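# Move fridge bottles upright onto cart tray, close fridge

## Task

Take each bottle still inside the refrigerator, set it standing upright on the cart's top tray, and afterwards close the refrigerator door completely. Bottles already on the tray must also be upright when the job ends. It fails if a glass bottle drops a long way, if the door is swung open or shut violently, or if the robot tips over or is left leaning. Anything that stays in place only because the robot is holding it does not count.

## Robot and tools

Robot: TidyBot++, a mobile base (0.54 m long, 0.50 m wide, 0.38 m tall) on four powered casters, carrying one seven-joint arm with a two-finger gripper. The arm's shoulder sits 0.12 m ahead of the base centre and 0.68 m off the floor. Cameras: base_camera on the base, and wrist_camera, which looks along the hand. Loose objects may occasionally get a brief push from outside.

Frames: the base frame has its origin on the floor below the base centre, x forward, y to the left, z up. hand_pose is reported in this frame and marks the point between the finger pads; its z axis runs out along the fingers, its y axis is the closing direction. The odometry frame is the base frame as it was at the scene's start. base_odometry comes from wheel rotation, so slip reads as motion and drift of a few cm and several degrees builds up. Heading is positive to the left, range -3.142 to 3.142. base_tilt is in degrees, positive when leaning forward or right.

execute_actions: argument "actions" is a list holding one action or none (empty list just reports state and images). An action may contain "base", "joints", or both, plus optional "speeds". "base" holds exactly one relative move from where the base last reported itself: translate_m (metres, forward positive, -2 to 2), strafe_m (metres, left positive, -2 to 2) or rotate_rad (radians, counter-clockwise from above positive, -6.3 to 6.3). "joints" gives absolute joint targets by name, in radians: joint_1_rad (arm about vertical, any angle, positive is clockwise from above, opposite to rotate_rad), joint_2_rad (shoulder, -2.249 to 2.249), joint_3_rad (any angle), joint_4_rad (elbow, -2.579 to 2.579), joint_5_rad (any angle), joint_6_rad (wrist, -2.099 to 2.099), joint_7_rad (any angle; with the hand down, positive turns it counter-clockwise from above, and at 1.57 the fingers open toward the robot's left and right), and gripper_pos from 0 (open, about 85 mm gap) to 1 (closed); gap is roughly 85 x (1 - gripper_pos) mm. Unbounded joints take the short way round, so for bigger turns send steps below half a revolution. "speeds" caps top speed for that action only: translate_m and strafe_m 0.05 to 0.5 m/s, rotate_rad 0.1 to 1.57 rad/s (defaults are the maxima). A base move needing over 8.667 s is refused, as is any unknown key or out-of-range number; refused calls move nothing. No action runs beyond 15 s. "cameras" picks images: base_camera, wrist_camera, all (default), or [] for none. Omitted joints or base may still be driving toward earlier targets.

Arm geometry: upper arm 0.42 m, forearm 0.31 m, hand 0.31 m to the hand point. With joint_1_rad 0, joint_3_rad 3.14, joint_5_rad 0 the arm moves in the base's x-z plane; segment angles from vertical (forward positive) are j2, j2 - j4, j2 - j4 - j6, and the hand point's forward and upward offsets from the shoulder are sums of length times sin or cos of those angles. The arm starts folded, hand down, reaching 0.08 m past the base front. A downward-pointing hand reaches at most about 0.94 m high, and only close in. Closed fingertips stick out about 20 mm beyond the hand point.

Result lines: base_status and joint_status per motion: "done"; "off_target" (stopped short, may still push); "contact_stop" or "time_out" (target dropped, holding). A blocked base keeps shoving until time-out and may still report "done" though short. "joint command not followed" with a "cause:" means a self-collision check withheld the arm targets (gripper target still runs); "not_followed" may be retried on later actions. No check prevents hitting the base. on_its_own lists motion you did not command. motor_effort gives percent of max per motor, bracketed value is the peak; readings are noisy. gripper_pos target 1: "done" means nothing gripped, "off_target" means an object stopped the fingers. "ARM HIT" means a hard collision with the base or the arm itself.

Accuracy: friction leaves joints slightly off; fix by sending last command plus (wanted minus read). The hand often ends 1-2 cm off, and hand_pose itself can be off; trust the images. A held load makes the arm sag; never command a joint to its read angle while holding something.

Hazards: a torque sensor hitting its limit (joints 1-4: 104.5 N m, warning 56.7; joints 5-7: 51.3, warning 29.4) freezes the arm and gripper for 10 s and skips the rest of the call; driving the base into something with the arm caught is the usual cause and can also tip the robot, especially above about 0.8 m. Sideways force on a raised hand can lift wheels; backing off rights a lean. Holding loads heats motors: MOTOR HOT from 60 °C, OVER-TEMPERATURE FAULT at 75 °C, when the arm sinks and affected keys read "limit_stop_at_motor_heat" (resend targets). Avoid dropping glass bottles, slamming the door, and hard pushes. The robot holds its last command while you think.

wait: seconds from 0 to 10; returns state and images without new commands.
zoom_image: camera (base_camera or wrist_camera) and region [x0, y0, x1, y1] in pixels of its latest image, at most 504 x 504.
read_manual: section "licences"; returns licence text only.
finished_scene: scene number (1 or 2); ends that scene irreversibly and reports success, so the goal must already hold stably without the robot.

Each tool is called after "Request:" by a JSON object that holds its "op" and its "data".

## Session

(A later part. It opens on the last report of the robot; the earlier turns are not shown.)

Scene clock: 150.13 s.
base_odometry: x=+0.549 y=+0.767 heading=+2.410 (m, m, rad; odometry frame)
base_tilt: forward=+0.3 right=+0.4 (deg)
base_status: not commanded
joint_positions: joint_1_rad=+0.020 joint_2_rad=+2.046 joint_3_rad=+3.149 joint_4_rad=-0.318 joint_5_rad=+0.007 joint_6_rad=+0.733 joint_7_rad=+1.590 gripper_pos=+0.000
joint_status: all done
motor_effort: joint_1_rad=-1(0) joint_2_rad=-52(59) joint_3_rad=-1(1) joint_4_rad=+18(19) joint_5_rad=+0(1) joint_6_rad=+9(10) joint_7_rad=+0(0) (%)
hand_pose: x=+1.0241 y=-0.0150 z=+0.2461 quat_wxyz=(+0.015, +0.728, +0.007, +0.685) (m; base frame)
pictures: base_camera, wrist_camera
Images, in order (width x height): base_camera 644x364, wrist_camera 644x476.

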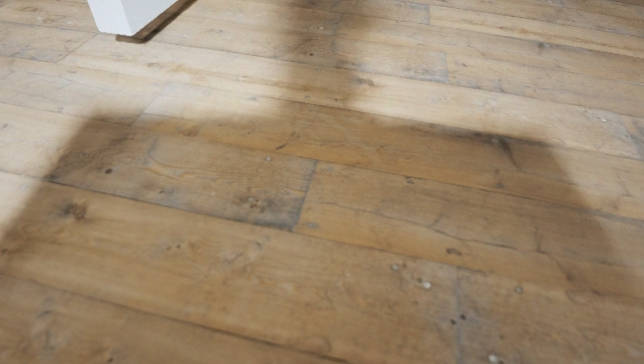

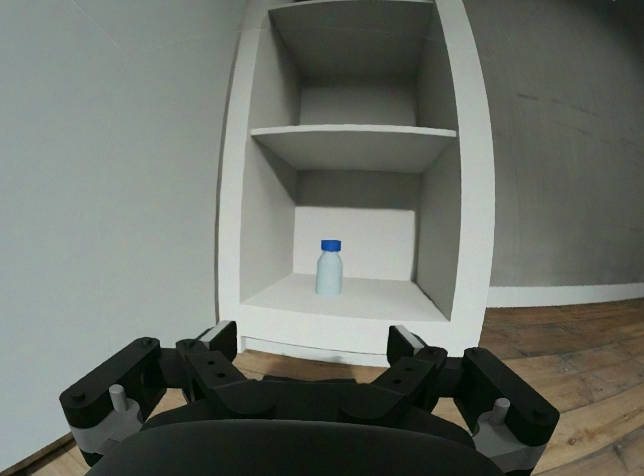

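Request:
{"op": "execute_actions", "data": {"actions": [{"base":{"strafe_m":-0.035},"joints":{"joint_2_rad":2.15,"joint_4_rad":-0.25,"joint_6_rad":0.85}}], "cameras": []}}

Request:
{"op": "execute_actions", "data": {"actions": [{"base":{"translate_m":0.35},"speeds":{"translate_m":0.2}}]}}

Scene clock: 158.67 s.
base_odometry: x=+0.573 y=+0.792 heading=+2.410 (m, m, rad; odometry frame)
base_tilt: forward=+0.3 right=+0.3 (deg)
base_status: done
joint_positions: joint_1_rad=+0.015 joint_2_rad=+2.148 joint_3_rad=+3.149 joint_4_rad=-0.264 joint_5_rad=+0.007 joint_6_rad=+0.804 joint_7_rad=+1.590 gripper_pos=+0.000
joint_status: all done
motor_effort: joint_1_rad=+0(4) joint_2_rad=-49(53) joint_3_rad=-1(1) joint_4_rad=+17(18) joint_5_rad=+0(0) joint_6_rad=+9(11) joint_7_rad=+1(1) (%)
hand_pose: x=+0.9919 y=-0.0096 z=+0.2058 quat_wxyz=(+0.013, +0.720, +0.009, +0.693) (m; base frame)
pictures: none
No camera images: the call's "cameras" was empty. Leave "cameras" out to get every camera's image.

Scene clock: 161.20 s.
base_odometry: x=+0.313 y=+1.027 heading=+2.409 (m, m, rad; odometry frame)
base_tilt: forward=+0.3 right=+0.4 (deg)
base_status: done
joint_positions: joint_1_rad=+0.015 joint_2_rad=+2.149 joint_3_rad=+3.149 joint_4_rad=-0.264 joint_5_rad=+0.007 joint_6_rad=+0.804 joint_7_rad=+1.590 gripper_pos=+0.000
joint_status: not commanded
motor_effort: joint_1_rad=+0(1) joint_2_rad=-49(52) joint_3_rad=-1(1) joint_4_rad=+17(18) joint_5_rad=-1(1) joint_6_rad=+9(9) joint_7_rad=+1(1) (%)
hand_pose: x=+0.9918 y=-0.0096 z=+0.2057 quat_wxyz=(+0.013, +0.720, +0.009, +0.694) (m; base frame)
pictures: base_camera, wrist_camera
Images, in order (width x height): base_camera 644x364, wrist_camera 644x476.

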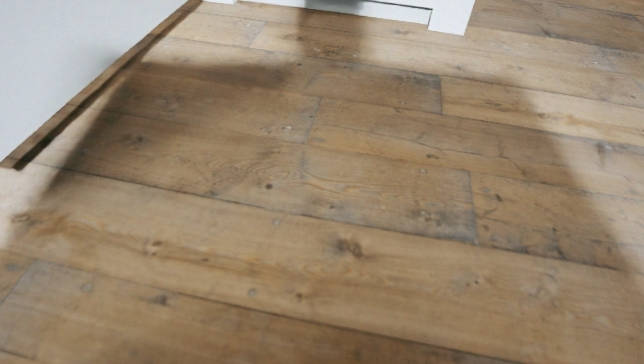

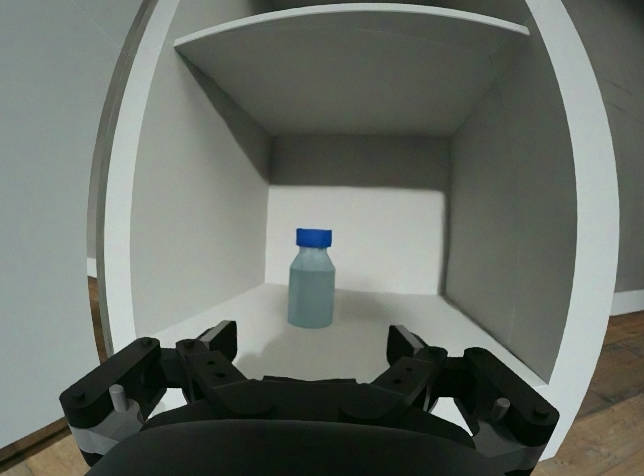

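Request:
{"op": "execute_actions", "data": {"actions": [{"base":{"translate_m":0.2},"speeds":{"translate_m":0.1},"joints":{"joint_1_rad":-0.005}}]}}

Scene clock: 167.70 s.
base_odometry: x=+0.164 y=+1.161 heading=+2.409 (m, m, rad; odometry frame)
base_tilt: forward=+0.3 right=+0.3 (deg)
base_status: done
joint_positions: joint_1_rad=+0.003 joint_2_rad=+2.149 joint_3_rad=+3.149 joint_4_rad=-0.263 joint_5_rad=+0.007 joint_6_rad=+0.804 joint_7_rad=+1.590 gripper_pos=+0.000
joint_status: all done
motor_effort: joint_1_rad=-1(4) joint_2_rad=-49(51) joint_3_rad=-1(1) joint_4_rad=+17(18) joint_5_rad=-1(0) joint_6_rad=+9(10) joint_7_rad=+1(1) (%)
hand_pose: x=+0.9918 y=+0.0009 z=+0.2057 quat_wxyz=(+0.008, +0.720, +0.013, +0.694) (m; base frame)
pictures: base_camera, wrist_camera
Images, in order (width x height): base_camera 644x364, wrist_camera 644x476.

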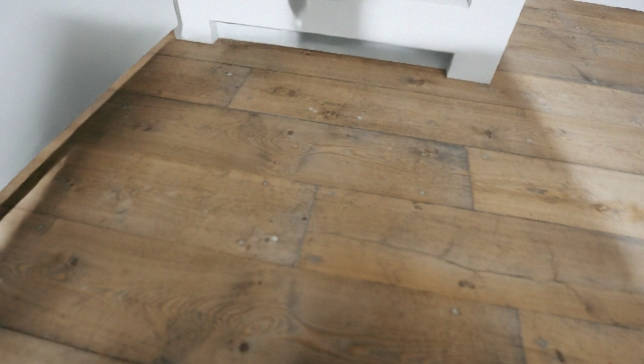

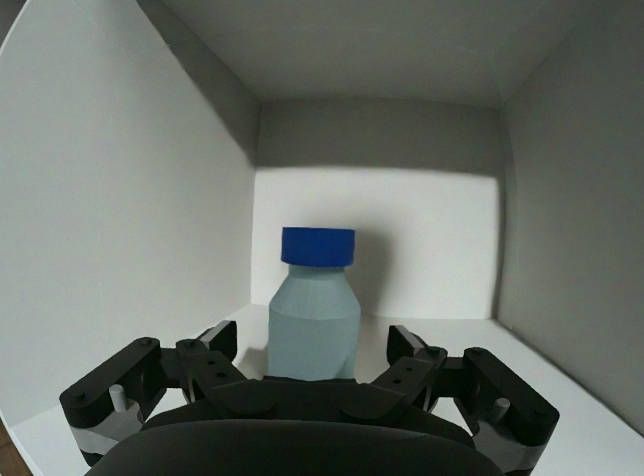

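Request:
{"op": "execute_actions", "data": {"actions": [{"joints":{"joint_2_rad":2.178}}], "cameras": []}}

Request:
{"op": "execute_actions", "data": {"actions": [{"base":{"translate_m":0.085},"speeds":{"translate_m":0.08}}]}}

Scene clock: 175.93 s.
base_odometry: x=+0.164 y=+1.161 heading=+2.409 (m, m, rad; odometry frame)
base_tilt: forward=+0.4 right=+0.3 (deg)
base_status: not commanded
joint_positions: joint_1_rad=+0.003 joint_2_rad=+2.165 joint_3_rad=+3.149 joint_4_rad=-0.263 joint_5_rad=+0.007 joint_6_rad=+0.804 joint_7_rad=+1.590 gripper_pos=+0.000
joint_status: all done
motor_effort: joint_1_rad=+0(0) joint_2_rad=-50(50) joint_3_rad=-1(1) joint_4_rad=+17(18) joint_5_rad=-1(1) joint_6_rad=+10(9) joint_7_rad=+1(0) (%)
hand_pose: x=+0.9843 y=+0.0009 z=+0.1922 quat_wxyz=(+0.008, +0.725, +0.013, +0.688) (m; base frame)
pictures: none
No camera images: the call's "cameras" was empty. Leave "cameras" out to get every camera's image.

Scene clock: 177.53 s.
base_odometry: x=+0.101 y=+1.218 heading=+2.408 (m, m, rad; odometry frame)
base_tilt: forward=+0.4 right=+0.4 (deg)
base_status: done
joint_positions: joint_1_rad=+0.002 joint_2_rad=+2.168 joint_3_rad=+3.149 joint_4_rad=-0.263 joint_5_rad=+0.007 joint_6_rad=+0.804 joint_7_rad=+1.590 gripper_pos=+0.000
joint_status: not commanded
motor_effort: joint_1_rad=+0(4) joint_2_rad=-49(51) joint_3_rad=-1(1) joint_4_rad=+17(18) joint_5_rad=-1(0) joint_6_rad=+10(10) joint_7_rad=+1(1) (%)
hand_pose: x=+0.9827 y=+0.0019 z=+0.1894 quat_wxyz=(+0.008, +0.727, +0.014, +0.687) (m; base frame)
pictures: base_camera, wrist_camera
Images, in order (width x height): base_camera 644x364, wrist_camera 644x476.

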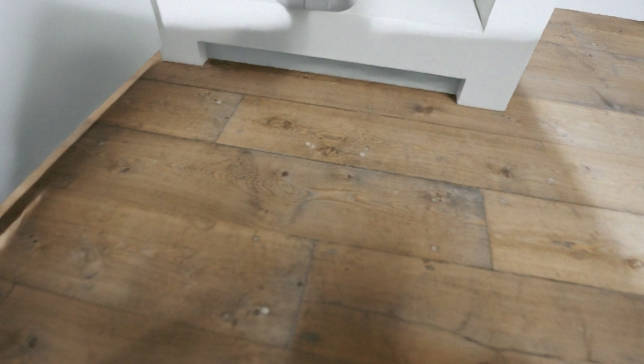

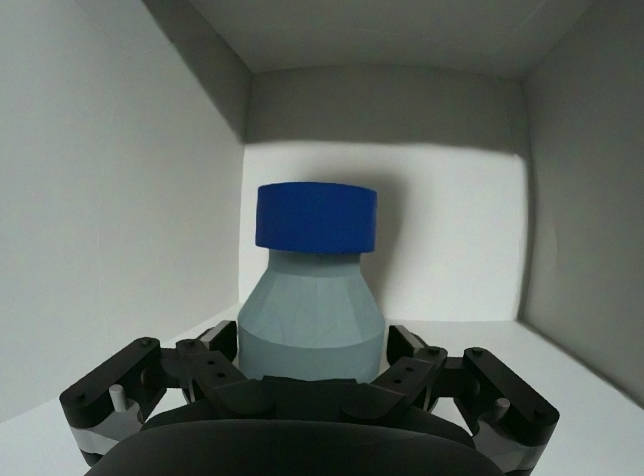

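Request:
{"op": "execute_actions", "data": {"actions": [{"joints":{"joint_6_rad":0.75,"joint_2_rad":2.19}}], "cameras": ["wrist_camera"]}}

Request:
{"op": "execute_actions", "data": {"actions": [{"base":{"translate_m":0.015},"speeds":{"translate_m":0.05}}], "cameras": []}}

Request:
{"op": "execute_actions", "data": {"actions": [{"joints":{"gripper_pos":1}}], "cameras": ["wrist_camera"]}}

Scene clock: 186.93 s.
base_odometry: x=+0.101 y=+1.218 heading=+2.408 (m, m, rad; odometry frame)
base_tilt: forward=+0.3 right=+0.3 (deg)
base_status: not commanded
joint_positions: joint_1_rad=+0.002 joint_2_rad=+2.173 joint_3_rad=+3.149 joint_4_rad=-0.263 joint_5_rad=+0.007 joint_6_rad=+0.793 joint_7_rad=+1.590 gripper_pos=+0.000
joint_status: all done
motor_effort: joint_1_rad=+0(1) joint_2_rad=-49(50) joint_3_rad=-1(1) joint_4_rad=+17(17) joint_5_rad=+0(1) joint_6_rad=+9(11) joint_7_rad=+1(0) (%)
hand_pose: x=+0.9800 y=+0.0018 z=+0.1817 quat_wxyz=(+0.008, +0.732, +0.014, +0.681) (m; base frame)
pictures: wrist_camera
Images, in order (width x height): wrist_camera 644x476.

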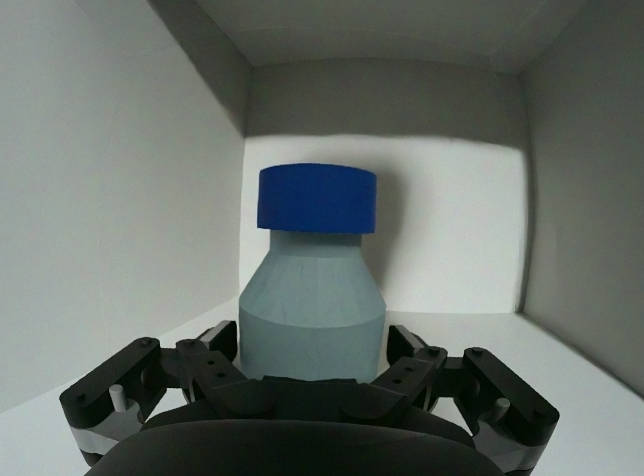

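Scene clock: 187.73 s.
base_odometry: x=+0.090 y=+1.228 heading=+2.408 (m, m, rad; odometry frame)
base_tilt: forward=+0.3 right=+0.3 (deg)
base_status: done
joint_positions: joint_1_rad=+0.001 joint_2_rad=+2.175 joint_3_rad=+3.149 joint_4_rad=-0.263 joint_5_rad=+0.007 joint_6_rad=+0.793 joint_7_rad=+1.590 gripper_pos=+0.000
joint_status: not commanded
motor_effort: joint_1_rad=+0(4) joint_2_rad=-49(50) joint_3_rad=-1(1) joint_4_rad=+17(17) joint_5_rad=+0(1) joint_6_rad=+9(10) joint_7_rad=+1(1) (%)
hand_pose: x=+0.9790 y=+0.0026 z=+0.1799 quat_wxyz=(+0.008, +0.733, +0.014, +0.680) (m; base frame)
pictures: none
No camera images: the call's "cameras" was empty. Leave "cameras" out to get every camera's image.

Scene clock: 188.83 s.
base_odometry: x=+0.090 y=+1.228 heading=+2.408 (m, m, rad; odometry frame)
base_tilt: forward=+0.3 right=+0.3 (deg)
base_status: not commanded
joint_positions: joint_1_rad=+0.001 joint_2_rad=+2.175 joint_3_rad=+3.149 joint_4_rad=-0.263 joint_5_rad=+0.007 joint_6_rad=+0.793 joint_7_rad=+1.590 gripper_pos=+0.227
joint_status: gripper_pos off_target (ended at +0.227, target +1.000)
motor_effort: joint_1_rad=+0(0) joint_2_rad=-48(49) joint_3_rad=-1(1) joint_4_rad=+16(17) joint_5_rad=+0(1) joint_6_rad=+9(9) joint_7_rad=+1(1) (%)
hand_pose: x=+0.9790 y=+0.0027 z=+0.1799 quat_wxyz=(+0.008, +0.733, +0.014, +0.680) (m; base frame)
pictures: wrist_camera
Images, in order (width x height): wrist_camera 644x476.

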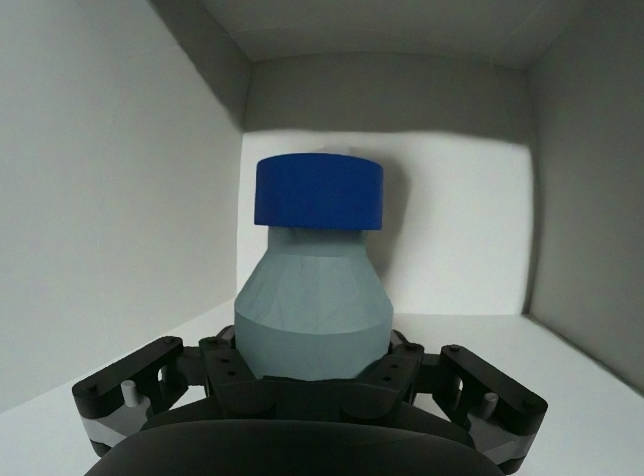

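Request:
{"op": "execute_actions", "data": {"actions": [{"joints":{"joint_2_rad":2.1,"joint_4_rad":-0.28,"joint_6_rad":0.84}}], "cameras": ["wrist_camera"]}}

Request:
{"op": "execute_actions", "data": {"actions": [{"base":{"translate_m":-0.6},"speeds":{"translate_m":0.25}}], "cameras": ["wrist_camera"]}}

Request:
{"op": "execute_actions", "data": {"actions": [{"joints":{"joint_2_rad":1.2,"joint_4_rad":-1.1,"joint_6_rad":0.75}}], "cameras": []}}

Request:
{"op": "execute_actions", "data": {"actions": [{"joints":{"joint_2_rad":0.3,"joint_4_rad":-1.6,"joint_6_rad":0.3}}], "cameras": []}}

Request:
{"op": "execute_actions", "data": {"actions": [{"joints":{"joint_2_rad":-0.6,"joint_4_rad":-1.95,"joint_6_rad":-0.15}}], "cameras": []}}

Request:
{"op": "execute_actions", "data": {"actions": [{"joints":{"joint_1_rad":2.72,"joint_6_rad":-0.3}}], "cameras": []}}

Request:
{"op": "execute_actions", "data": {"actions": [{"joints":{"joint_2_rad":0.1,"joint_4_rad":-1.28,"joint_6_rad":-0.3}}], "cameras": ["wrist_camera"]}}

Scene clock: 206.00 s.
base_odometry: x=+0.090 y=+1.228 heading=+2.408 (m, m, rad; odometry frame)
base_tilt: forward=+0.3 right=+0.4 (deg)
base_status: not commanded
joint_positions: joint_1_rad=+0.001 joint_2_rad=+2.154 joint_3_rad=+3.149 joint_4_rad=-0.288 joint_5_rad=+0.007 joint_6_rad=+0.793 joint_7_rad=+1.590 gripper_pos=+0.227
joint_status: joint_2_rad off_target (ended at +2.154, target +2.100); the others done
motor_effort: joint_1_rad=-1(0) joint_2_rad=-55(55) joint_3_rad=-1(1) joint_4_rad=+20(21) joint_5_rad=-2(0) joint_6_rad=+13(14) joint_7_rad=+0(1) (%)
hand_pose: x=+0.9830 y=+0.0025 z=+0.1853 quat_wxyz=(+0.008, +0.734, +0.014, +0.679) (m; base frame)
pictures: wrist_camera
Images, in order (width x height): wrist_camera 644x476.

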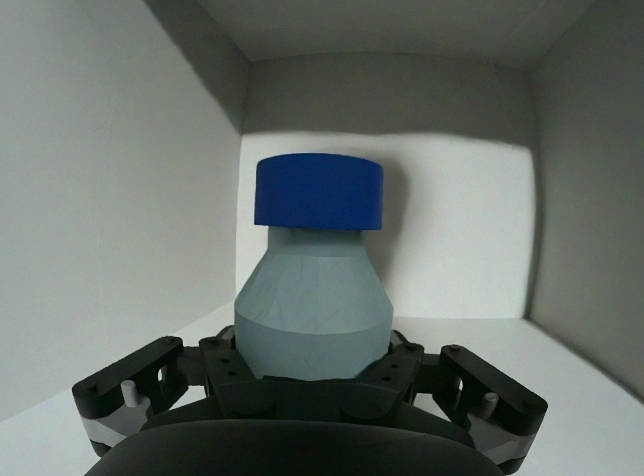

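Scene clock: 209.33 s.
base_odometry: x=+0.535 y=+0.826 heading=+2.407 (m, m, rad; odometry frame)
base_tilt: forward=+0.3 right=+0.4 (deg)
base_status: done
joint_positions: joint_1_rad=-0.003 joint_2_rad=+2.138 joint_3_rad=+3.149 joint_4_rad=-0.289 joint_5_rad=+0.007 joint_6_rad=+0.793 joint_7_rad=+1.590 gripper_pos=+0.227
joint_status: not commanded
motor_effort: joint_1_rad=-1(6) joint_2_rad=-56(58) joint_3_rad=-1(1) joint_4_rad=+21(21) joint_5_rad=-1(2) joint_6_rad=+13(14) joint_7_rad=+0(0) (%)
hand_pose: x=+0.9904 y=+0.0057 z=+0.1983 quat_wxyz=(+0.006, +0.729, +0.015, +0.684) (m; base frame)
pictures: wrist_camera
Images, in order (width x height): wrist_camera 644x476.

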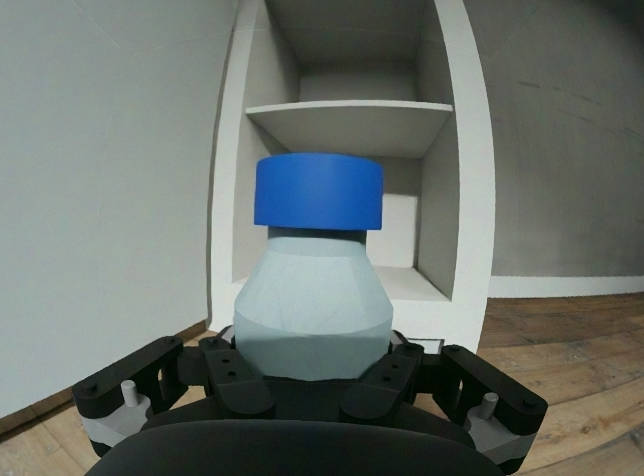

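Scene clock: 211.60 s.
base_odometry: x=+0.535 y=+0.826 heading=+2.407 (m, m, rad; odometry frame)
base_tilt: forward=+0.3 right=+0.3 (deg)
base_status: not commanded
joint_positions: joint_1_rad=-0.003 joint_2_rad=+1.243 joint_3_rad=+3.149 joint_4_rad=-1.104 joint_5_rad=+0.007 joint_6_rad=+0.771 joint_7_rad=+1.590 gripper_pos=+0.227
joint_status: joint_2_rad off_target (ended at +1.243, target +1.200); the others done
motor_effort: joint_1_rad=+0(0) joint_2_rad=-61(65) joint_3_rad=-1(1) joint_4_rad=+22(23) joint_5_rad=-1(0) joint_6_rad=+14(14) joint_7_rad=+0(1) (%)
hand_pose: x=+1.0531 y=+0.0025 z=+0.5952 quat_wxyz=(+0.009, +0.709, +0.013, +0.705) (m; base frame)
pictures: none
No camera images: the call's "cameras" was empty. Leave "cameras" out to get every camera's image.

Scene clock: 213.83 s.
base_odometry: x=+0.535 y=+0.826 heading=+2.407 (m, m, rad; odometry frame)
base_tilt: forward=+0.3 right=+0.3 (deg)
base_status: not commanded
joint_positions: joint_1_rad=-0.003 joint_2_rad=+0.338 joint_3_rad=+3.149 joint_4_rad=-1.606 joint_5_rad=+0.007 joint_6_rad=+0.321 joint_7_rad=+1.590 gripper_pos=+0.227
joint_status: all done
motor_effort: joint_1_rad=+0(0) joint_2_rad=-40(64) joint_3_rad=-1(1) joint_4_rad=+26(26) joint_5_rad=-1(0) joint_6_rad=+13(13) joint_7_rad=+1(1) (%)
hand_pose: x=+0.8622 y=-0.0007 z=+0.9483 quat_wxyz=(+0.011, +0.725, +0.009, +0.689) (m; base frame)
pictures: none
No camera images: the call's "cameras" was empty. Leave "cameras" out to get every camera's image.

Scene clock: 216.00 s.
base_odometry: x=+0.535 y=+0.826 heading=+2.407 (m, m, rad; odometry frame)
base_tilt: forward=+0.3 right=+0.3 (deg)
base_status: not commanded
joint_positions: joint_1_rad=-0.003 joint_2_rad=-0.575 joint_3_rad=+3.149 joint_4_rad=-1.956 joint_5_rad=+0.007 joint_6_rad=-0.129 joint_7_rad=+1.590 gripper_pos=+0.227
joint_status: all done
motor_effort: joint_1_rad=+0(1) joint_2_rad=-6(42) joint_3_rad=+0(0) joint_4_rad=+27(27) joint_5_rad=+0(1) joint_6_rad=+13(13) joint_7_rad=+1(1) (%)
hand_pose: x=+0.5098 y=-0.0022 z=+1.1134 quat_wxyz=(+0.010, +0.685, +0.006, +0.728) (m; base frame)
pictures: none
No camera images: the call's "cameras" was empty. Leave "cameras" out to get every camera's image.

Scene clock: 219.63 s.
base_odometry: x=+0.535 y=+0.826 heading=+2.407 (m, m, rad; odometry frame)
base_tilt: forward=+0.3 right=+0.3 (deg)
base_status: not commanded
joint_positions: joint_1_rad=+2.711 joint_2_rad=-0.575 joint_3_rad=+3.149 joint_4_rad=-1.956 joint_5_rad=+0.007 joint_6_rad=-0.277 joint_7_rad=+1.590 gripper_pos=+0.227
joint_status: all done
motor_effort: joint_1_rad=+0(0) joint_2_rad=-4(6) joint_3_rad=+0(1) joint_4_rad=+27(27) joint_5_rad=-1(0) joint_6_rad=+13(12) joint_7_rad=+1(0) (%)
hand_pose: x=-0.2369 y=-0.1600 z=+1.0675 quat_wxyz=(+0.662, +0.163, -0.719, +0.135) (m; base frame)
pictures: none
No camera images: the call's "cameras" was empty. Leave "cameras" out to get every camera's image.

Scene clock: 221.60 s.
base_odometry: x=+0.535 y=+0.826 heading=+2.408 (m, m, rad; odometry frame)
base_tilt: forward=+0.2 right=+0.4 (deg)
base_status: not commanded
joint_positions: joint_1_rad=+2.711 joint_2_rad=+0.127 joint_3_rad=+3.149 joint_4_rad=-1.325 joint_5_rad=+0.007 joint_6_rad=-0.280 joint_7_rad=+1.590 gripper_pos=+0.227
joint_status: joint_4_rad off_target (ended at -1.325, target -1.280); the others done
motor_effort: joint_1_rad=+0(0) joint_2_rad=-32(35) joint_3_rad=+0(1) joint_4_rad=+27(28) joint_5_rad=+0(1) joint_6_rad=+12(12) joint_7_rad=+1(1) (%)
hand_pose: x=-0.4939 y=-0.2775 z=+1.0869 quat_wxyz=(+0.636, +0.169, -0.742, +0.127) (m; base frame)
pictures: wrist_camera
Images, in order (width x height): wrist_camera 644x476.

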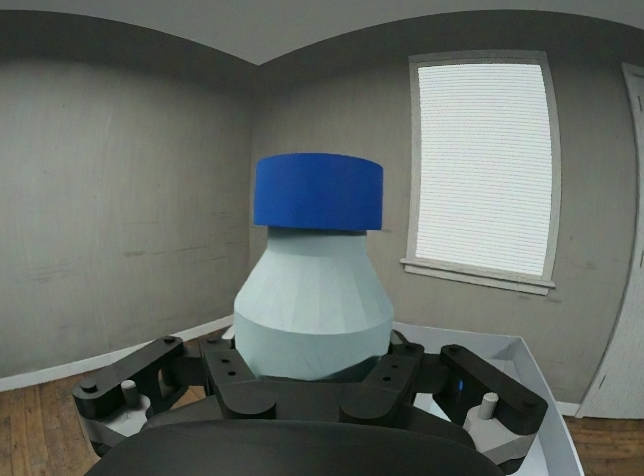

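Request:
{"op": "execute_actions", "data": {"actions": [{"joints":{"joint_1_rad":2.76,"joint_2_rad":0.22,"joint_4_rad":-1.43,"joint_6_rad":-0.04}}], "cameras": ["wrist_camera"]}}

Scene clock: 227.60 s.
base_odometry: x=+0.535 y=+0.826 heading=+2.408 (m, m, rad; odometry frame)
base_tilt: forward=+0.3 right=+0.4 (deg)
base_status: not commanded
joint_positions: joint_1_rad=+2.751 joint_2_rad=+0.254 joint_3_rad=+3.149 joint_4_rad=-1.447 joint_5_rad=+0.007 joint_6_rad=-0.112 joint_7_rad=+1.590 gripper_pos=+0.227
joint_status: joint_6_rad off_target (ended at -0.112, target -0.040); the others done
motor_effort: joint_1_rad=+0(1) joint_2_rad=-37(42) joint_3_rad=+0(1) joint_4_rad=+27(30) joint_5_rad=-1(0) joint_6_rad=+12(13) joint_7_rad=+1(1) (%)
hand_pose: x=-0.5481 y=-0.2704 z=+0.9732 quat_wxyz=(+0.607, +0.160, -0.771, +0.108) (m; base frame)
pictures: wrist_camera
Images, in order (width x height): wrist_camera 644x476.

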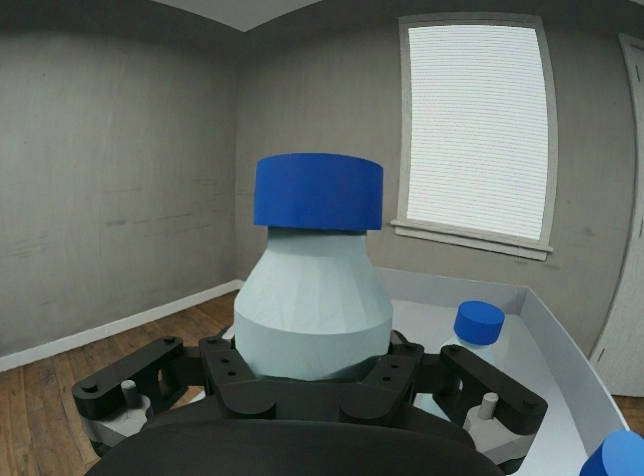

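Request:
{"op": "execute_actions", "data": {"actions": [{"joints":{"joint_1_rad":2.83,"joint_2_rad":0.24,"joint_4_rad":-1.62,"joint_6_rad":0.1}}], "cameras": ["wrist_camera"]}}

Scene clock: 234.93 s.
base_odometry: x=+0.535 y=+0.826 heading=+2.408 (m, m, rad; odometry frame)
base_tilt: forward=+0.3 right=+0.3 (deg)
base_status: not commanded
joint_positions: joint_1_rad=+2.824 joint_2_rad=+0.261 joint_3_rad=+3.149 joint_4_rad=-1.634 joint_5_rad=+0.007 joint_6_rad=+0.028 joint_7_rad=+1.590 gripper_pos=+0.227
joint_status: joint_6_rad off_target (ended at +0.028, target +0.100); the others done
motor_effort: joint_1_rad=+0(0) joint_2_rad=-36(39) joint_3_rad=+0(1) joint_4_rad=+26(28) joint_5_rad=+0(1) joint_6_rad=+12(12) joint_7_rad=+1(1) (%)
hand_pose: x=-0.5513 y=-0.2165 z=+0.8976 quat_wxyz=(+0.589, +0.135, -0.792, +0.083) (m; base frame)
pictures: wrist_camera
Images, in order (width x height): wrist_camera 644x476.

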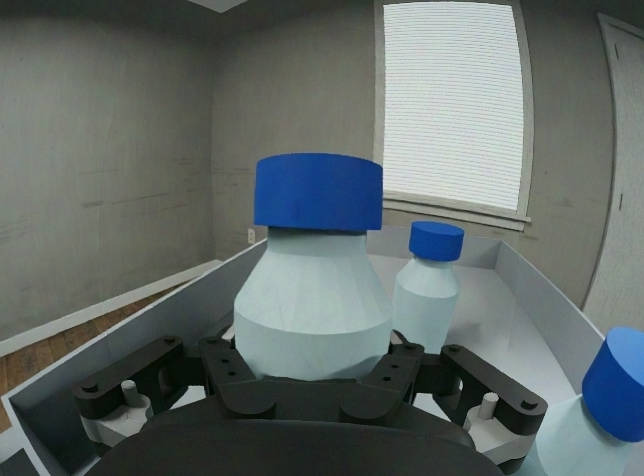

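Request:
{"op": "execute_actions", "data": {"actions": [{"joints":{"joint_2_rad":0.295}}], "cameras": ["wrist_camera"]}}

Scene clock: 238.07 s.
base_odometry: x=+0.535 y=+0.826 heading=+2.408 (m, m, rad; odometry frame)
base_tilt: forward=+0.2 right=+0.3 (deg)
base_status: not commanded
joint_positions: joint_1_rad=+2.824 joint_2_rad=+0.315 joint_3_rad=+3.149 joint_4_rad=-1.634 joint_5_rad=+0.007 joint_6_rad=+0.032 joint_7_rad=+1.590 gripper_pos=+0.227
joint_status: all done
motor_effort: joint_1_rad=+0(0) joint_2_rad=-39(41) joint_3_rad=-1(1) joint_4_rad=+26(27) joint_5_rad=-1(1) joint_6_rad=+12(13) joint_7_rad=+1(1) (%)
hand_pose: x=-0.5616 y=-0.2199 z=+0.8599 quat_wxyz=(+0.569, +0.138, -0.807, +0.080) (m; base frame)
pictures: wrist_camera
Images, in order (width x height): wrist_camera 644x476.

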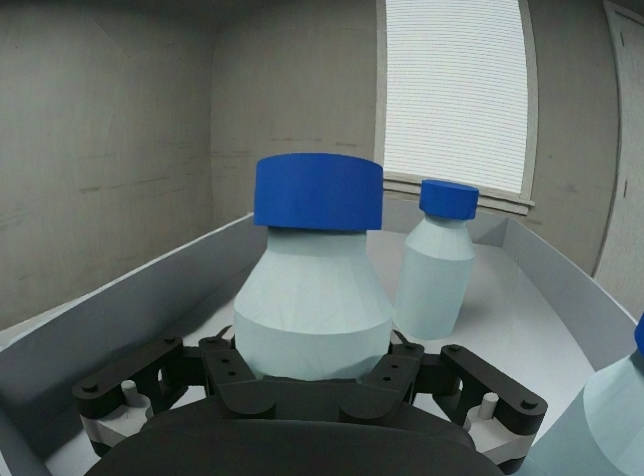

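Request:
{"op": "execute_actions", "data": {"actions": [{"joints":{"joint_2_rad":0.32,"joint_6_rad":0.13}}], "cameras": []}}

Request:
{"op": "execute_actions", "data": {"actions": [{"joints":{"gripper_pos":0.05,"joint_6_rad":0.06}}], "cameras": ["wrist_camera"]}}

Request:
{"op": "execute_actions", "data": {"actions": [{"joints":{"joint_2_rad":0.13,"joint_4_rad":-1.7}}], "cameras": ["wrist_camera"]}}

Scene clock: 242.33 s.
base_odometry: x=+0.535 y=+0.826 heading=+2.408 (m, m, rad; odometry frame)
base_tilt: forward=+0.2 right=+0.3 (deg)
base_status: not commanded
joint_positions: joint_1_rad=+2.824 joint_2_rad=+0.333 joint_3_rad=+3.149 joint_4_rad=-1.634 joint_5_rad=+0.007 joint_6_rad=+0.061 joint_7_rad=+1.590 gripper_pos=+0.227
joint_status: joint_6_rad off_target (ended at +0.061, target +0.130); the others done
motor_effort: joint_1_rad=+0(0) joint_2_rad=-39(40) joint_3_rad=+0(1) joint_4_rad=+25(26) joint_5_rad=-1(1) joint_6_rad=+13(12) joint_7_rad=+1(1) (%)
hand_pose: x=-0.5675 y=-0.2219 z=+0.8555 quat_wxyz=(+0.573, +0.137, -0.804, +0.081) (m; base frame)
pictures: none
No camera images: the call's "cameras" was empty. Leave "cameras" out to get every camera's image.

Scene clock: 243.43 s.
base_odometry: x=+0.535 y=+0.826 heading=+2.408 (m, m, rad; odometry frame)
base_tilt: forward=+0.2 right=+0.4 (deg)
base_status: not commanded
joint_positions: joint_1_rad=+2.824 joint_2_rad=+0.323 joint_3_rad=+3.149 joint_4_rad=-1.629 joint_5_rad=+0.007 joint_6_rad=+0.061 joint_7_rad=+1.590 gripper_pos=+0.050
joint_status: all done
motor_effort: joint_1_rad=+0(0) joint_2_rad=-34(39) joint_3_rad=+0(1) joint_4_rad=+22(25) joint_5_rad=+0(1) joint_6_rad=+10(12) joint_7_rad=+1(1) (%)
hand_pose: x=-0.5669 y=-0.2217 z=+0.8659 quat_wxyz=(+0.580, +0.137, -0.799, +0.082) (m; base frame)
pictures: wrist_camera
Images, in order (width x height): wrist_camera 644x476.

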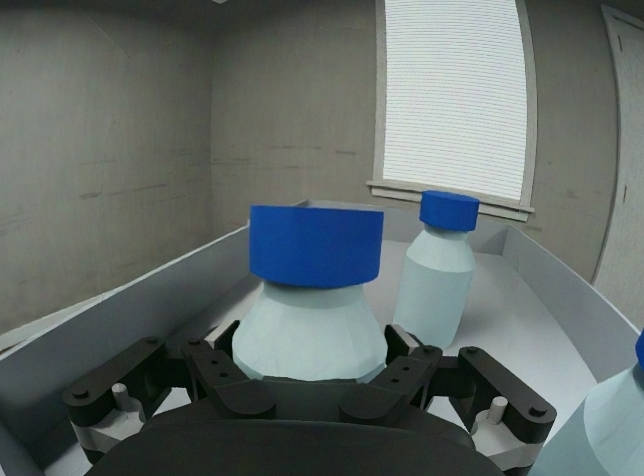

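Scene clock: 244.90 s.
base_odometry: x=+0.535 y=+0.826 heading=+2.408 (m, m, rad; odometry frame)
base_tilt: forward=+0.3 right=+0.4 (deg)
base_status: not commanded
joint_positions: joint_1_rad=+2.824 joint_2_rad=+0.127 joint_3_rad=+3.149 joint_4_rad=-1.682 joint_5_rad=+0.007 joint_6_rad=+0.061 joint_7_rad=+1.590 gripper_pos=+0.050
joint_status: all done
motor_effort: joint_1_rad=+0(0) joint_2_rad=-27(36) joint_3_rad=+0(0) joint_4_rad=+22(23) joint_5_rad=-1(1) joint_6_rad=+9(11) joint_7_rad=+1(0) (%)
hand_pose: x=-0.5142 y=-0.2044 z=+0.9698 quat_wxyz=(+0.635, +0.129, -0.756, +0.090) (m; base frame)
pictures: wrist_camera
Images, in order (width x height): wrist_camera 644x476.

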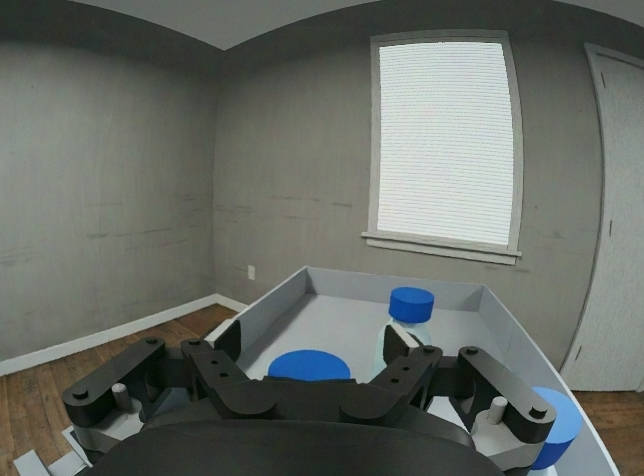

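Request:
{"op": "execute_actions", "data": {"actions": [{"joints":{"joint_2_rad":-0.6,"joint_4_rad":-2.1,"joint_6_rad":0.0,"gripper_pos":1}}], "cameras": []}}

Request:
{"op": "execute_actions", "data": {"actions": [{"base":{"translate_m":0.15},"joints":{"joint_1_rad":4.71}}], "cameras": []}}

Request:
{"op": "execute_actions", "data": {"actions": [{"base":{"rotate_rad":-0.25},"joints":{"joint_2_rad":-0.3,"joint_4_rad":-2.45,"joint_6_rad":-0.8}}]}}

Request:
{"op": "execute_actions", "data": {"actions": [{"base":{"strafe_m":0.68},"speeds":{"strafe_m":0.3}}]}}

Scene clock: 252.67 s.
base_odometry: x=+0.535 y=+0.826 heading=+2.408 (m, m, rad; odometry frame)
base_tilt: forward=+0.3 right=+0.3 (deg)
base_status: not commanded
joint_positions: joint_1_rad=+2.824 joint_2_rad=-0.589 joint_3_rad=+3.149 joint_4_rad=-2.082 joint_5_rad=+0.007 joint_6_rad=+0.048 joint_7_rad=+1.590 gripper_pos=+0.999
joint_status: all done
motor_effort: joint_1_rad=+0(0) joint_2_rad=-2(29) joint_3_rad=+0(0) joint_4_rad=+23(22) joint_5_rad=-1(1) joint_6_rad=+10(9) joint_7_rad=+1(1) (%)
hand_pose: x=-0.2510 y=-0.1185 z=+1.0954 quat_wxyz=(+0.742, +0.110, -0.652, +0.108) (m; base frame)
pictures: none
No camera images: the call's "cameras" was empty. Leave "cameras" out to get every camera's image.

Scene clock: 255.70 s.
base_odometry: x=+0.424 y=+0.927 heading=+2.409 (m, m, rad; odometry frame)
base_tilt: forward=+0.4 right=+0.3 (deg)
base_status: done
joint_positions: joint_1_rad=+4.700 joint_2_rad=-0.597 joint_3_rad=+3.149 joint_4_rad=-2.083 joint_5_rad=+0.007 joint_6_rad=+0.046 joint_7_rad=+1.590 gripper_pos=+0.999
joint_status: all done
motor_effort: joint_1_rad=+0(1) joint_2_rad=-2(5) joint_3_rad=+0(1) joint_4_rad=+23(23) joint_5_rad=-1(2) joint_6_rad=+10(10) joint_7_rad=+1(1) (%)
hand_pose: x=+0.1170 y=+0.3856 z=+1.0966 quat_wxyz=(+0.527, -0.460, -0.473, -0.536) (m; base frame)
pictures: none
No camera images: the call's "cameras" was empty. Leave "cameras" out to get every camera's image.

Scene clock: 257.17 s.
base_odometry: x=+0.424 y=+0.927 heading=+2.159 (m, m, rad; odometry frame)
base_tilt: forward=+0.3 right=+0.3 (deg)
base_status: done
joint_positions: joint_1_rad=+4.704 joint_2_rad=-0.311 joint_3_rad=+3.149 joint_4_rad=-2.442 joint_5_rad=+0.007 joint_6_rad=-0.762 joint_7_rad=+1.590 gripper_pos=+0.999
joint_status: all done
motor_effort: joint_1_rad=+0(1) joint_2_rad=-5(8) joint_3_rad=+0(2) joint_4_rad=+16(22) joint_5_rad=+0(0) joint_6_rad=+3(9) joint_7_rad=+2(1) (%)
hand_pose: x=+0.1189 y=+0.2143 z=+0.6138 quat_wxyz=(+0.086, -0.693, -0.710, -0.090) (m; base frame)
pictures: base_camera, wrist_camera
Images, in order (width x height): base_camera 644x364, wrist_camera 644x476.

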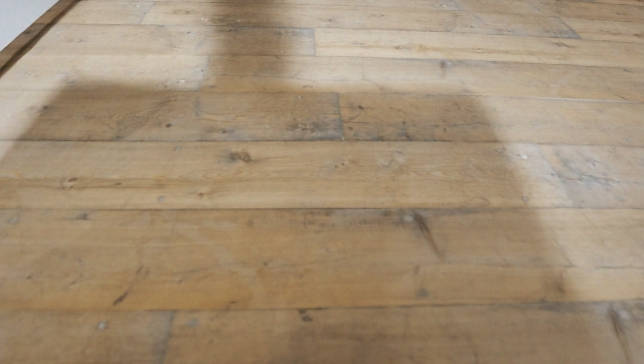

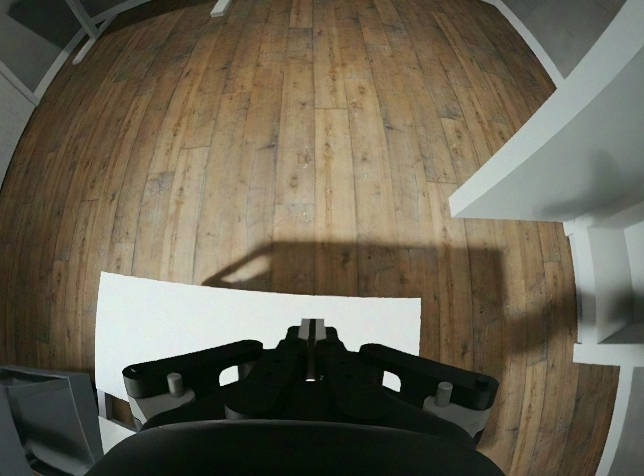

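Scene clock: 260.40 s.
base_odometry: x=-0.143 y=+0.551 heading=+2.158 (m, m, rad; odometry frame)
base_tilt: forward=+0.3 right=+0.3 (deg)
base_status: done
joint_positions: joint_1_rad=+4.704 joint_2_rad=-0.309 joint_3_rad=+3.149 joint_4_rad=-2.442 joint_5_rad=+0.007 joint_6_rad=-0.762 joint_7_rad=+1.590 gripper_pos=+0.999
joint_status: not commanded
motor_effort: joint_1_rad=+0(1) joint_2_rad=-5(7) joint_3_rad=+0(0) joint_4_rad=+16(17) joint_5_rad=+0(1) joint_6_rad=+2(3) joint_7_rad=+1(1) (%)
hand_pose: x=+0.1189 y=+0.2142 z=+0.6134 quat_wxyz=(+0.085, -0.693, -0.710, -0.089) (m; base frame)
pictures: base_camera, wrist_camera
Images, in order (width x height): base_camera 644x364, wrist_camera 644x476.

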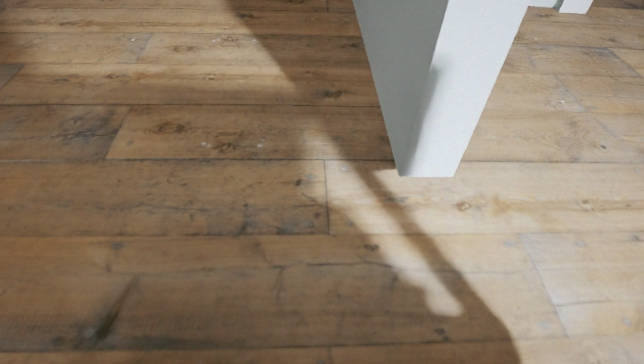

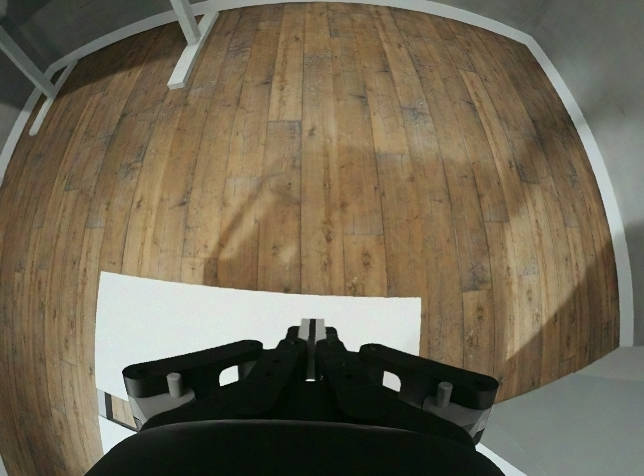

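Request:
{"op": "execute_actions", "data": {"actions": [{"base":{"translate_m":-0.09},"joints":{"joint_1_rad":6.1}}], "cameras": []}}

Request:
{"op": "execute_actions", "data": {"actions": [{"base":{"strafe_m":0.07},"joints":{"joint_2_rad":-0.1,"joint_4_rad":-2.3,"joint_6_rad":0.3}}], "cameras": []}}

Request:
{"op": "execute_actions", "data": {"actions": [{"joints":{"joint_1_rad":6.28,"joint_2_rad":0.3,"joint_4_rad":-2.05,"joint_6_rad":0.55}}]}}

Request:
{"op": "execute_actions", "data": {"actions": [{"base":{"strafe_m":-0.3},"speeds":{"strafe_m":0.06}}]}}

Scene clock: 269.03 s.
base_odometry: x=-0.093 y=+0.476 heading=+2.158 (m, m, rad; odometry frame)
base_tilt: forward=+0.2 right=+0.3 (deg)
base_status: done
joint_positions: joint_1_rad=+6.089 joint_2_rad=-0.309 joint_3_rad=+3.149 joint_4_rad=-2.442 joint_5_rad=+0.007 joint_6_rad=-0.762 joint_7_rad=+1.590 gripper_pos=+0.999
joint_status: all done
motor_effort: joint_1_rad=+0(1) joint_2_rad=-5(5) joint_3_rad=+0(1) joint_4_rad=+16(17) joint_5_rad=-1(1) joint_6_rad=+3(3) joint_7_rad=+1(0) (%)
hand_pose: x=+0.3295 y=+0.0397 z=+0.6134 quat_wxyz=(+0.009, -0.987, -0.104, -0.123) (m; base frame)
pictures: none
No camera images: the call's "cameras" was empty. Leave "cameras" out to get every camera's image.

Scene clock: 270.50 s.
base_odometry: x=-0.151 y=+0.437 heading=+2.158 (m, m, rad; odometry frame)
base_tilt: forward=+0.3 right=+0.4 (deg)
base_status: done
joint_positions: joint_1_rad=+6.089 joint_2_rad=-0.115 joint_3_rad=+3.149 joint_4_rad=-2.308 joint_5_rad=+0.007 joint_6_rad=+0.274 joint_7_rad=+1.590 gripper_pos=+0.999
joint_status: all done
motor_effort: joint_1_rad=-1(0) joint_2_rad=-15(16) joint_3_rad=+0(1) joint_4_rad=+19(20) joint_5_rad=+0(1) joint_6_rad=+9(8) joint_7_rad=+0(1) (%)
hand_pose: x=+0.6097 y=+0.0944 z=+0.8102 quat_wxyz=(+0.047, -0.814, -0.087, -0.572) (m; base frame)
pictures: none
No camera images: the call's "cameras" was empty. Leave "cameras" out to get every camera's image.

Scene clock: 272.03 s.
base_odometry: x=-0.151 y=+0.437 heading=+2.158 (m, m, rad; odometry frame)
base_tilt: forward=+0.3 right=+0.4 (deg)
base_status: not commanded
joint_positions: joint_1_rad=+6.270 joint_2_rad=+0.293 joint_3_rad=+3.149 joint_4_rad=-2.070 joint_5_rad=+0.007 joint_6_rad=+0.502 joint_7_rad=+1.590 gripper_pos=+0.999
joint_status: all done
motor_effort: joint_1_rad=+0(1) joint_2_rad=-29(30) joint_3_rad=+0(1) joint_4_rad=+17(20) joint_5_rad=-2(0) joint_6_rad=+9(10) joint_7_rad=+1(1) (%)
hand_pose: x=+0.7597 y=+0.0064 z=+0.7721 quat_wxyz=(-0.005, -0.802, -0.014, -0.598) (m; base frame)
pictures: base_camera, wrist_camera
Images, in order (width x height): base_camera 644x364, wrist_camera 644x476.

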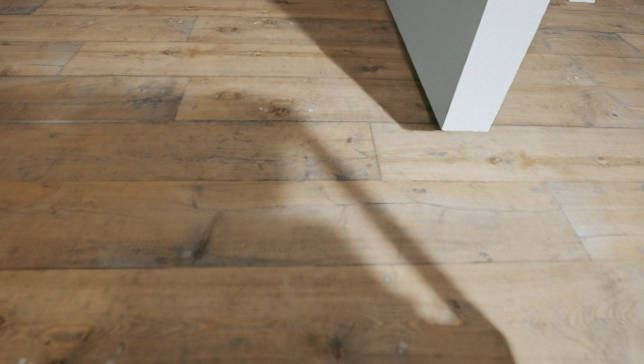

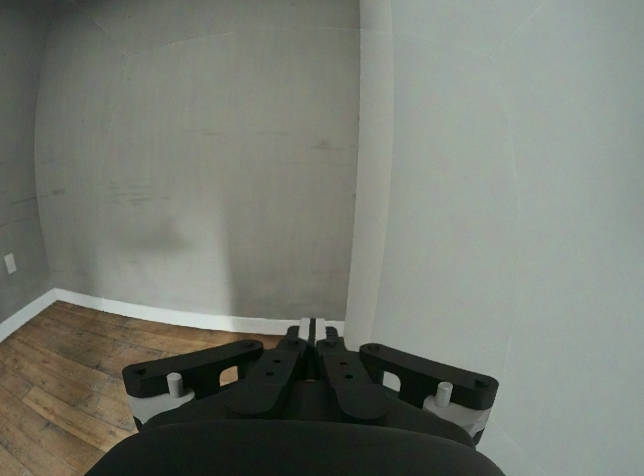

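Scene clock: 277.53 s.
base_odometry: x=+0.099 y=+0.603 heading=+2.157 (m, m, rad; odometry frame)
base_tilt: forward=+0.2 right=+0.3 (deg)
base_status: done
joint_positions: joint_1_rad=+6.275 joint_2_rad=+0.293 joint_3_rad=+3.143 joint_4_rad=-2.069 joint_5_rad=+0.007 joint_6_rad=+0.503 joint_7_rad=+1.590 gripper_pos=+0.999
joint_status: not commanded
motor_effort: joint_1_rad=+0(4) joint_2_rad=-29(31) joint_3_rad=-1(4) joint_4_rad=+17(18) joint_5_rad=-1(2) joint_6_rad=+9(10) joint_7_rad=+1(1) (%)
hand_pose: x=+0.7601 y=+0.0067 z=+0.7730 quat_wxyz=(-0.004, -0.801, -0.014, -0.599) (m; base frame)
pictures: base_camera, wrist_camera
Images, in order (width x height): base_camera 644x364, wrist_camera 644x476.

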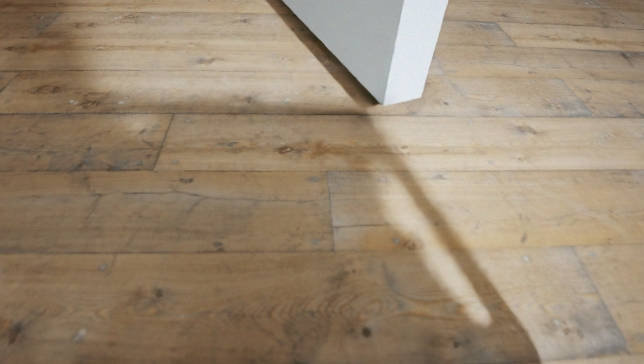

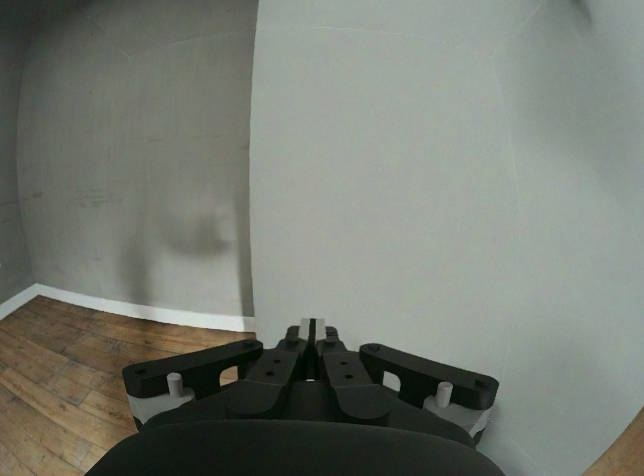

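Request:
{"op": "execute_actions", "data": {"actions": [{"base":{"strafe_m":-0.25},"speeds":{"strafe_m":0.06}}]}}

Request:
{"op": "execute_actions", "data": {"actions": [{"base":{"translate_m":0.15},"speeds":{"translate_m":0.05}}]}}

Scene clock: 284.50 s.
base_odometry: x=+0.307 y=+0.741 heading=+2.157 (m, m, rad; odometry frame)
base_tilt: forward=+0.3 right=+0.4 (deg)
base_status: done
joint_positions: joint_1_rad=+6.278 joint_2_rad=+0.293 joint_3_rad=+3.144 joint_4_rad=-2.068 joint_5_rad=+0.007 joint_6_rad=+0.504 joint_7_rad=+1.590 gripper_pos=+0.999
joint_status: not commanded
motor_effort: joint_1_rad=+0(2) joint_2_rad=-29(31) joint_3_rad=-1(2) joint_4_rad=+18(19) joint_5_rad=-1(1) joint_6_rad=+9(10) joint_7_rad=+0(1) (%)
hand_pose: x=+0.7603 y=+0.0046 z=+0.7734 quat_wxyz=(-0.005, -0.801, -0.013, -0.599) (m; base frame)
pictures: base_camera, wrist_camera
Images, in order (width x height): base_camera 644x364, wrist_camera 644x476.

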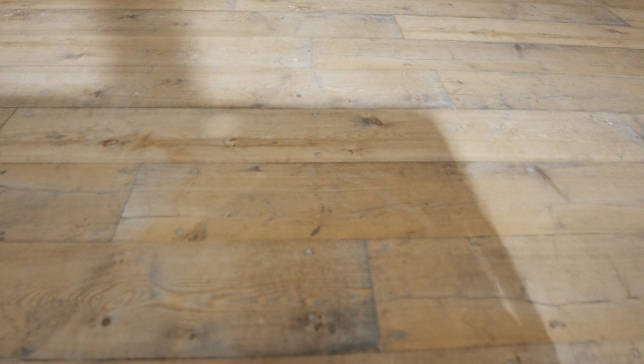

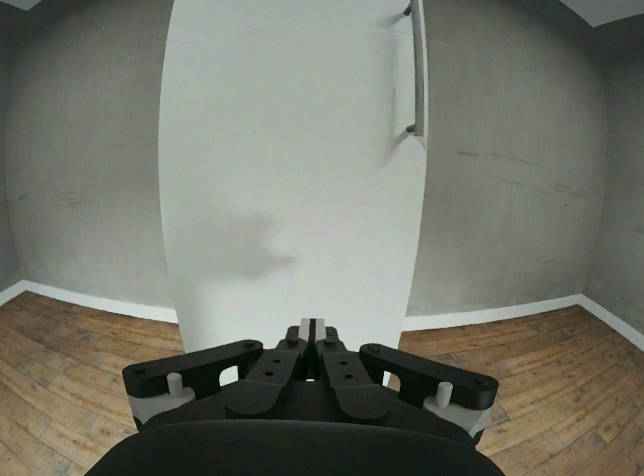

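Scene clock: 288.00 s.
base_odometry: x=+0.225 y=+0.866 heading=+2.156 (m, m, rad; odometry frame)
base_tilt: forward=+0.3 right=+0.3 (deg)
base_status: done
joint_positions: joint_1_rad=+6.278 joint_2_rad=+0.293 joint_3_rad=+3.144 joint_4_rad=-2.066 joint_5_rad=+0.007 joint_6_rad=+0.505 joint_7_rad=+1.590 gripper_pos=+0.999
joint_status: not commanded
motor_effort: joint_1_rad=+0(1) joint_2_rad=-29(31) joint_3_rad=+0(1) joint_4_rad=+18(19) joint_5_rad=+0(0) joint_6_rad=+10(10) joint_7_rad=+1(1) (%)
hand_pose: x=+0.7609 y=+0.0046 z=+0.7743 quat_wxyz=(-0.006, -0.800, -0.013, -0.600) (m; base frame)
pictures: base_camera, wrist_camera
Images, in order (width x height): base_camera 644x364, wrist_camera 644x476.

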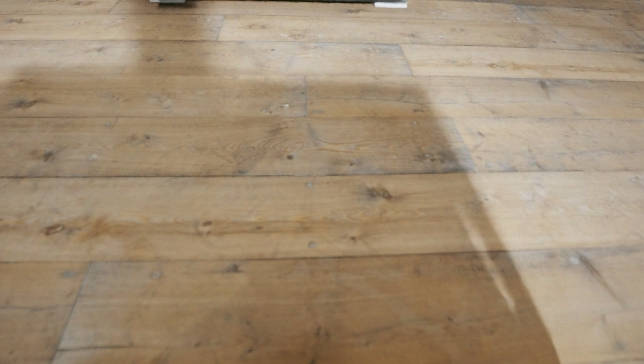

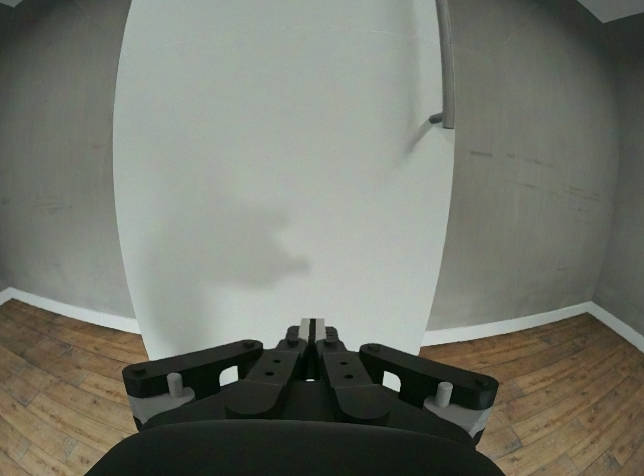

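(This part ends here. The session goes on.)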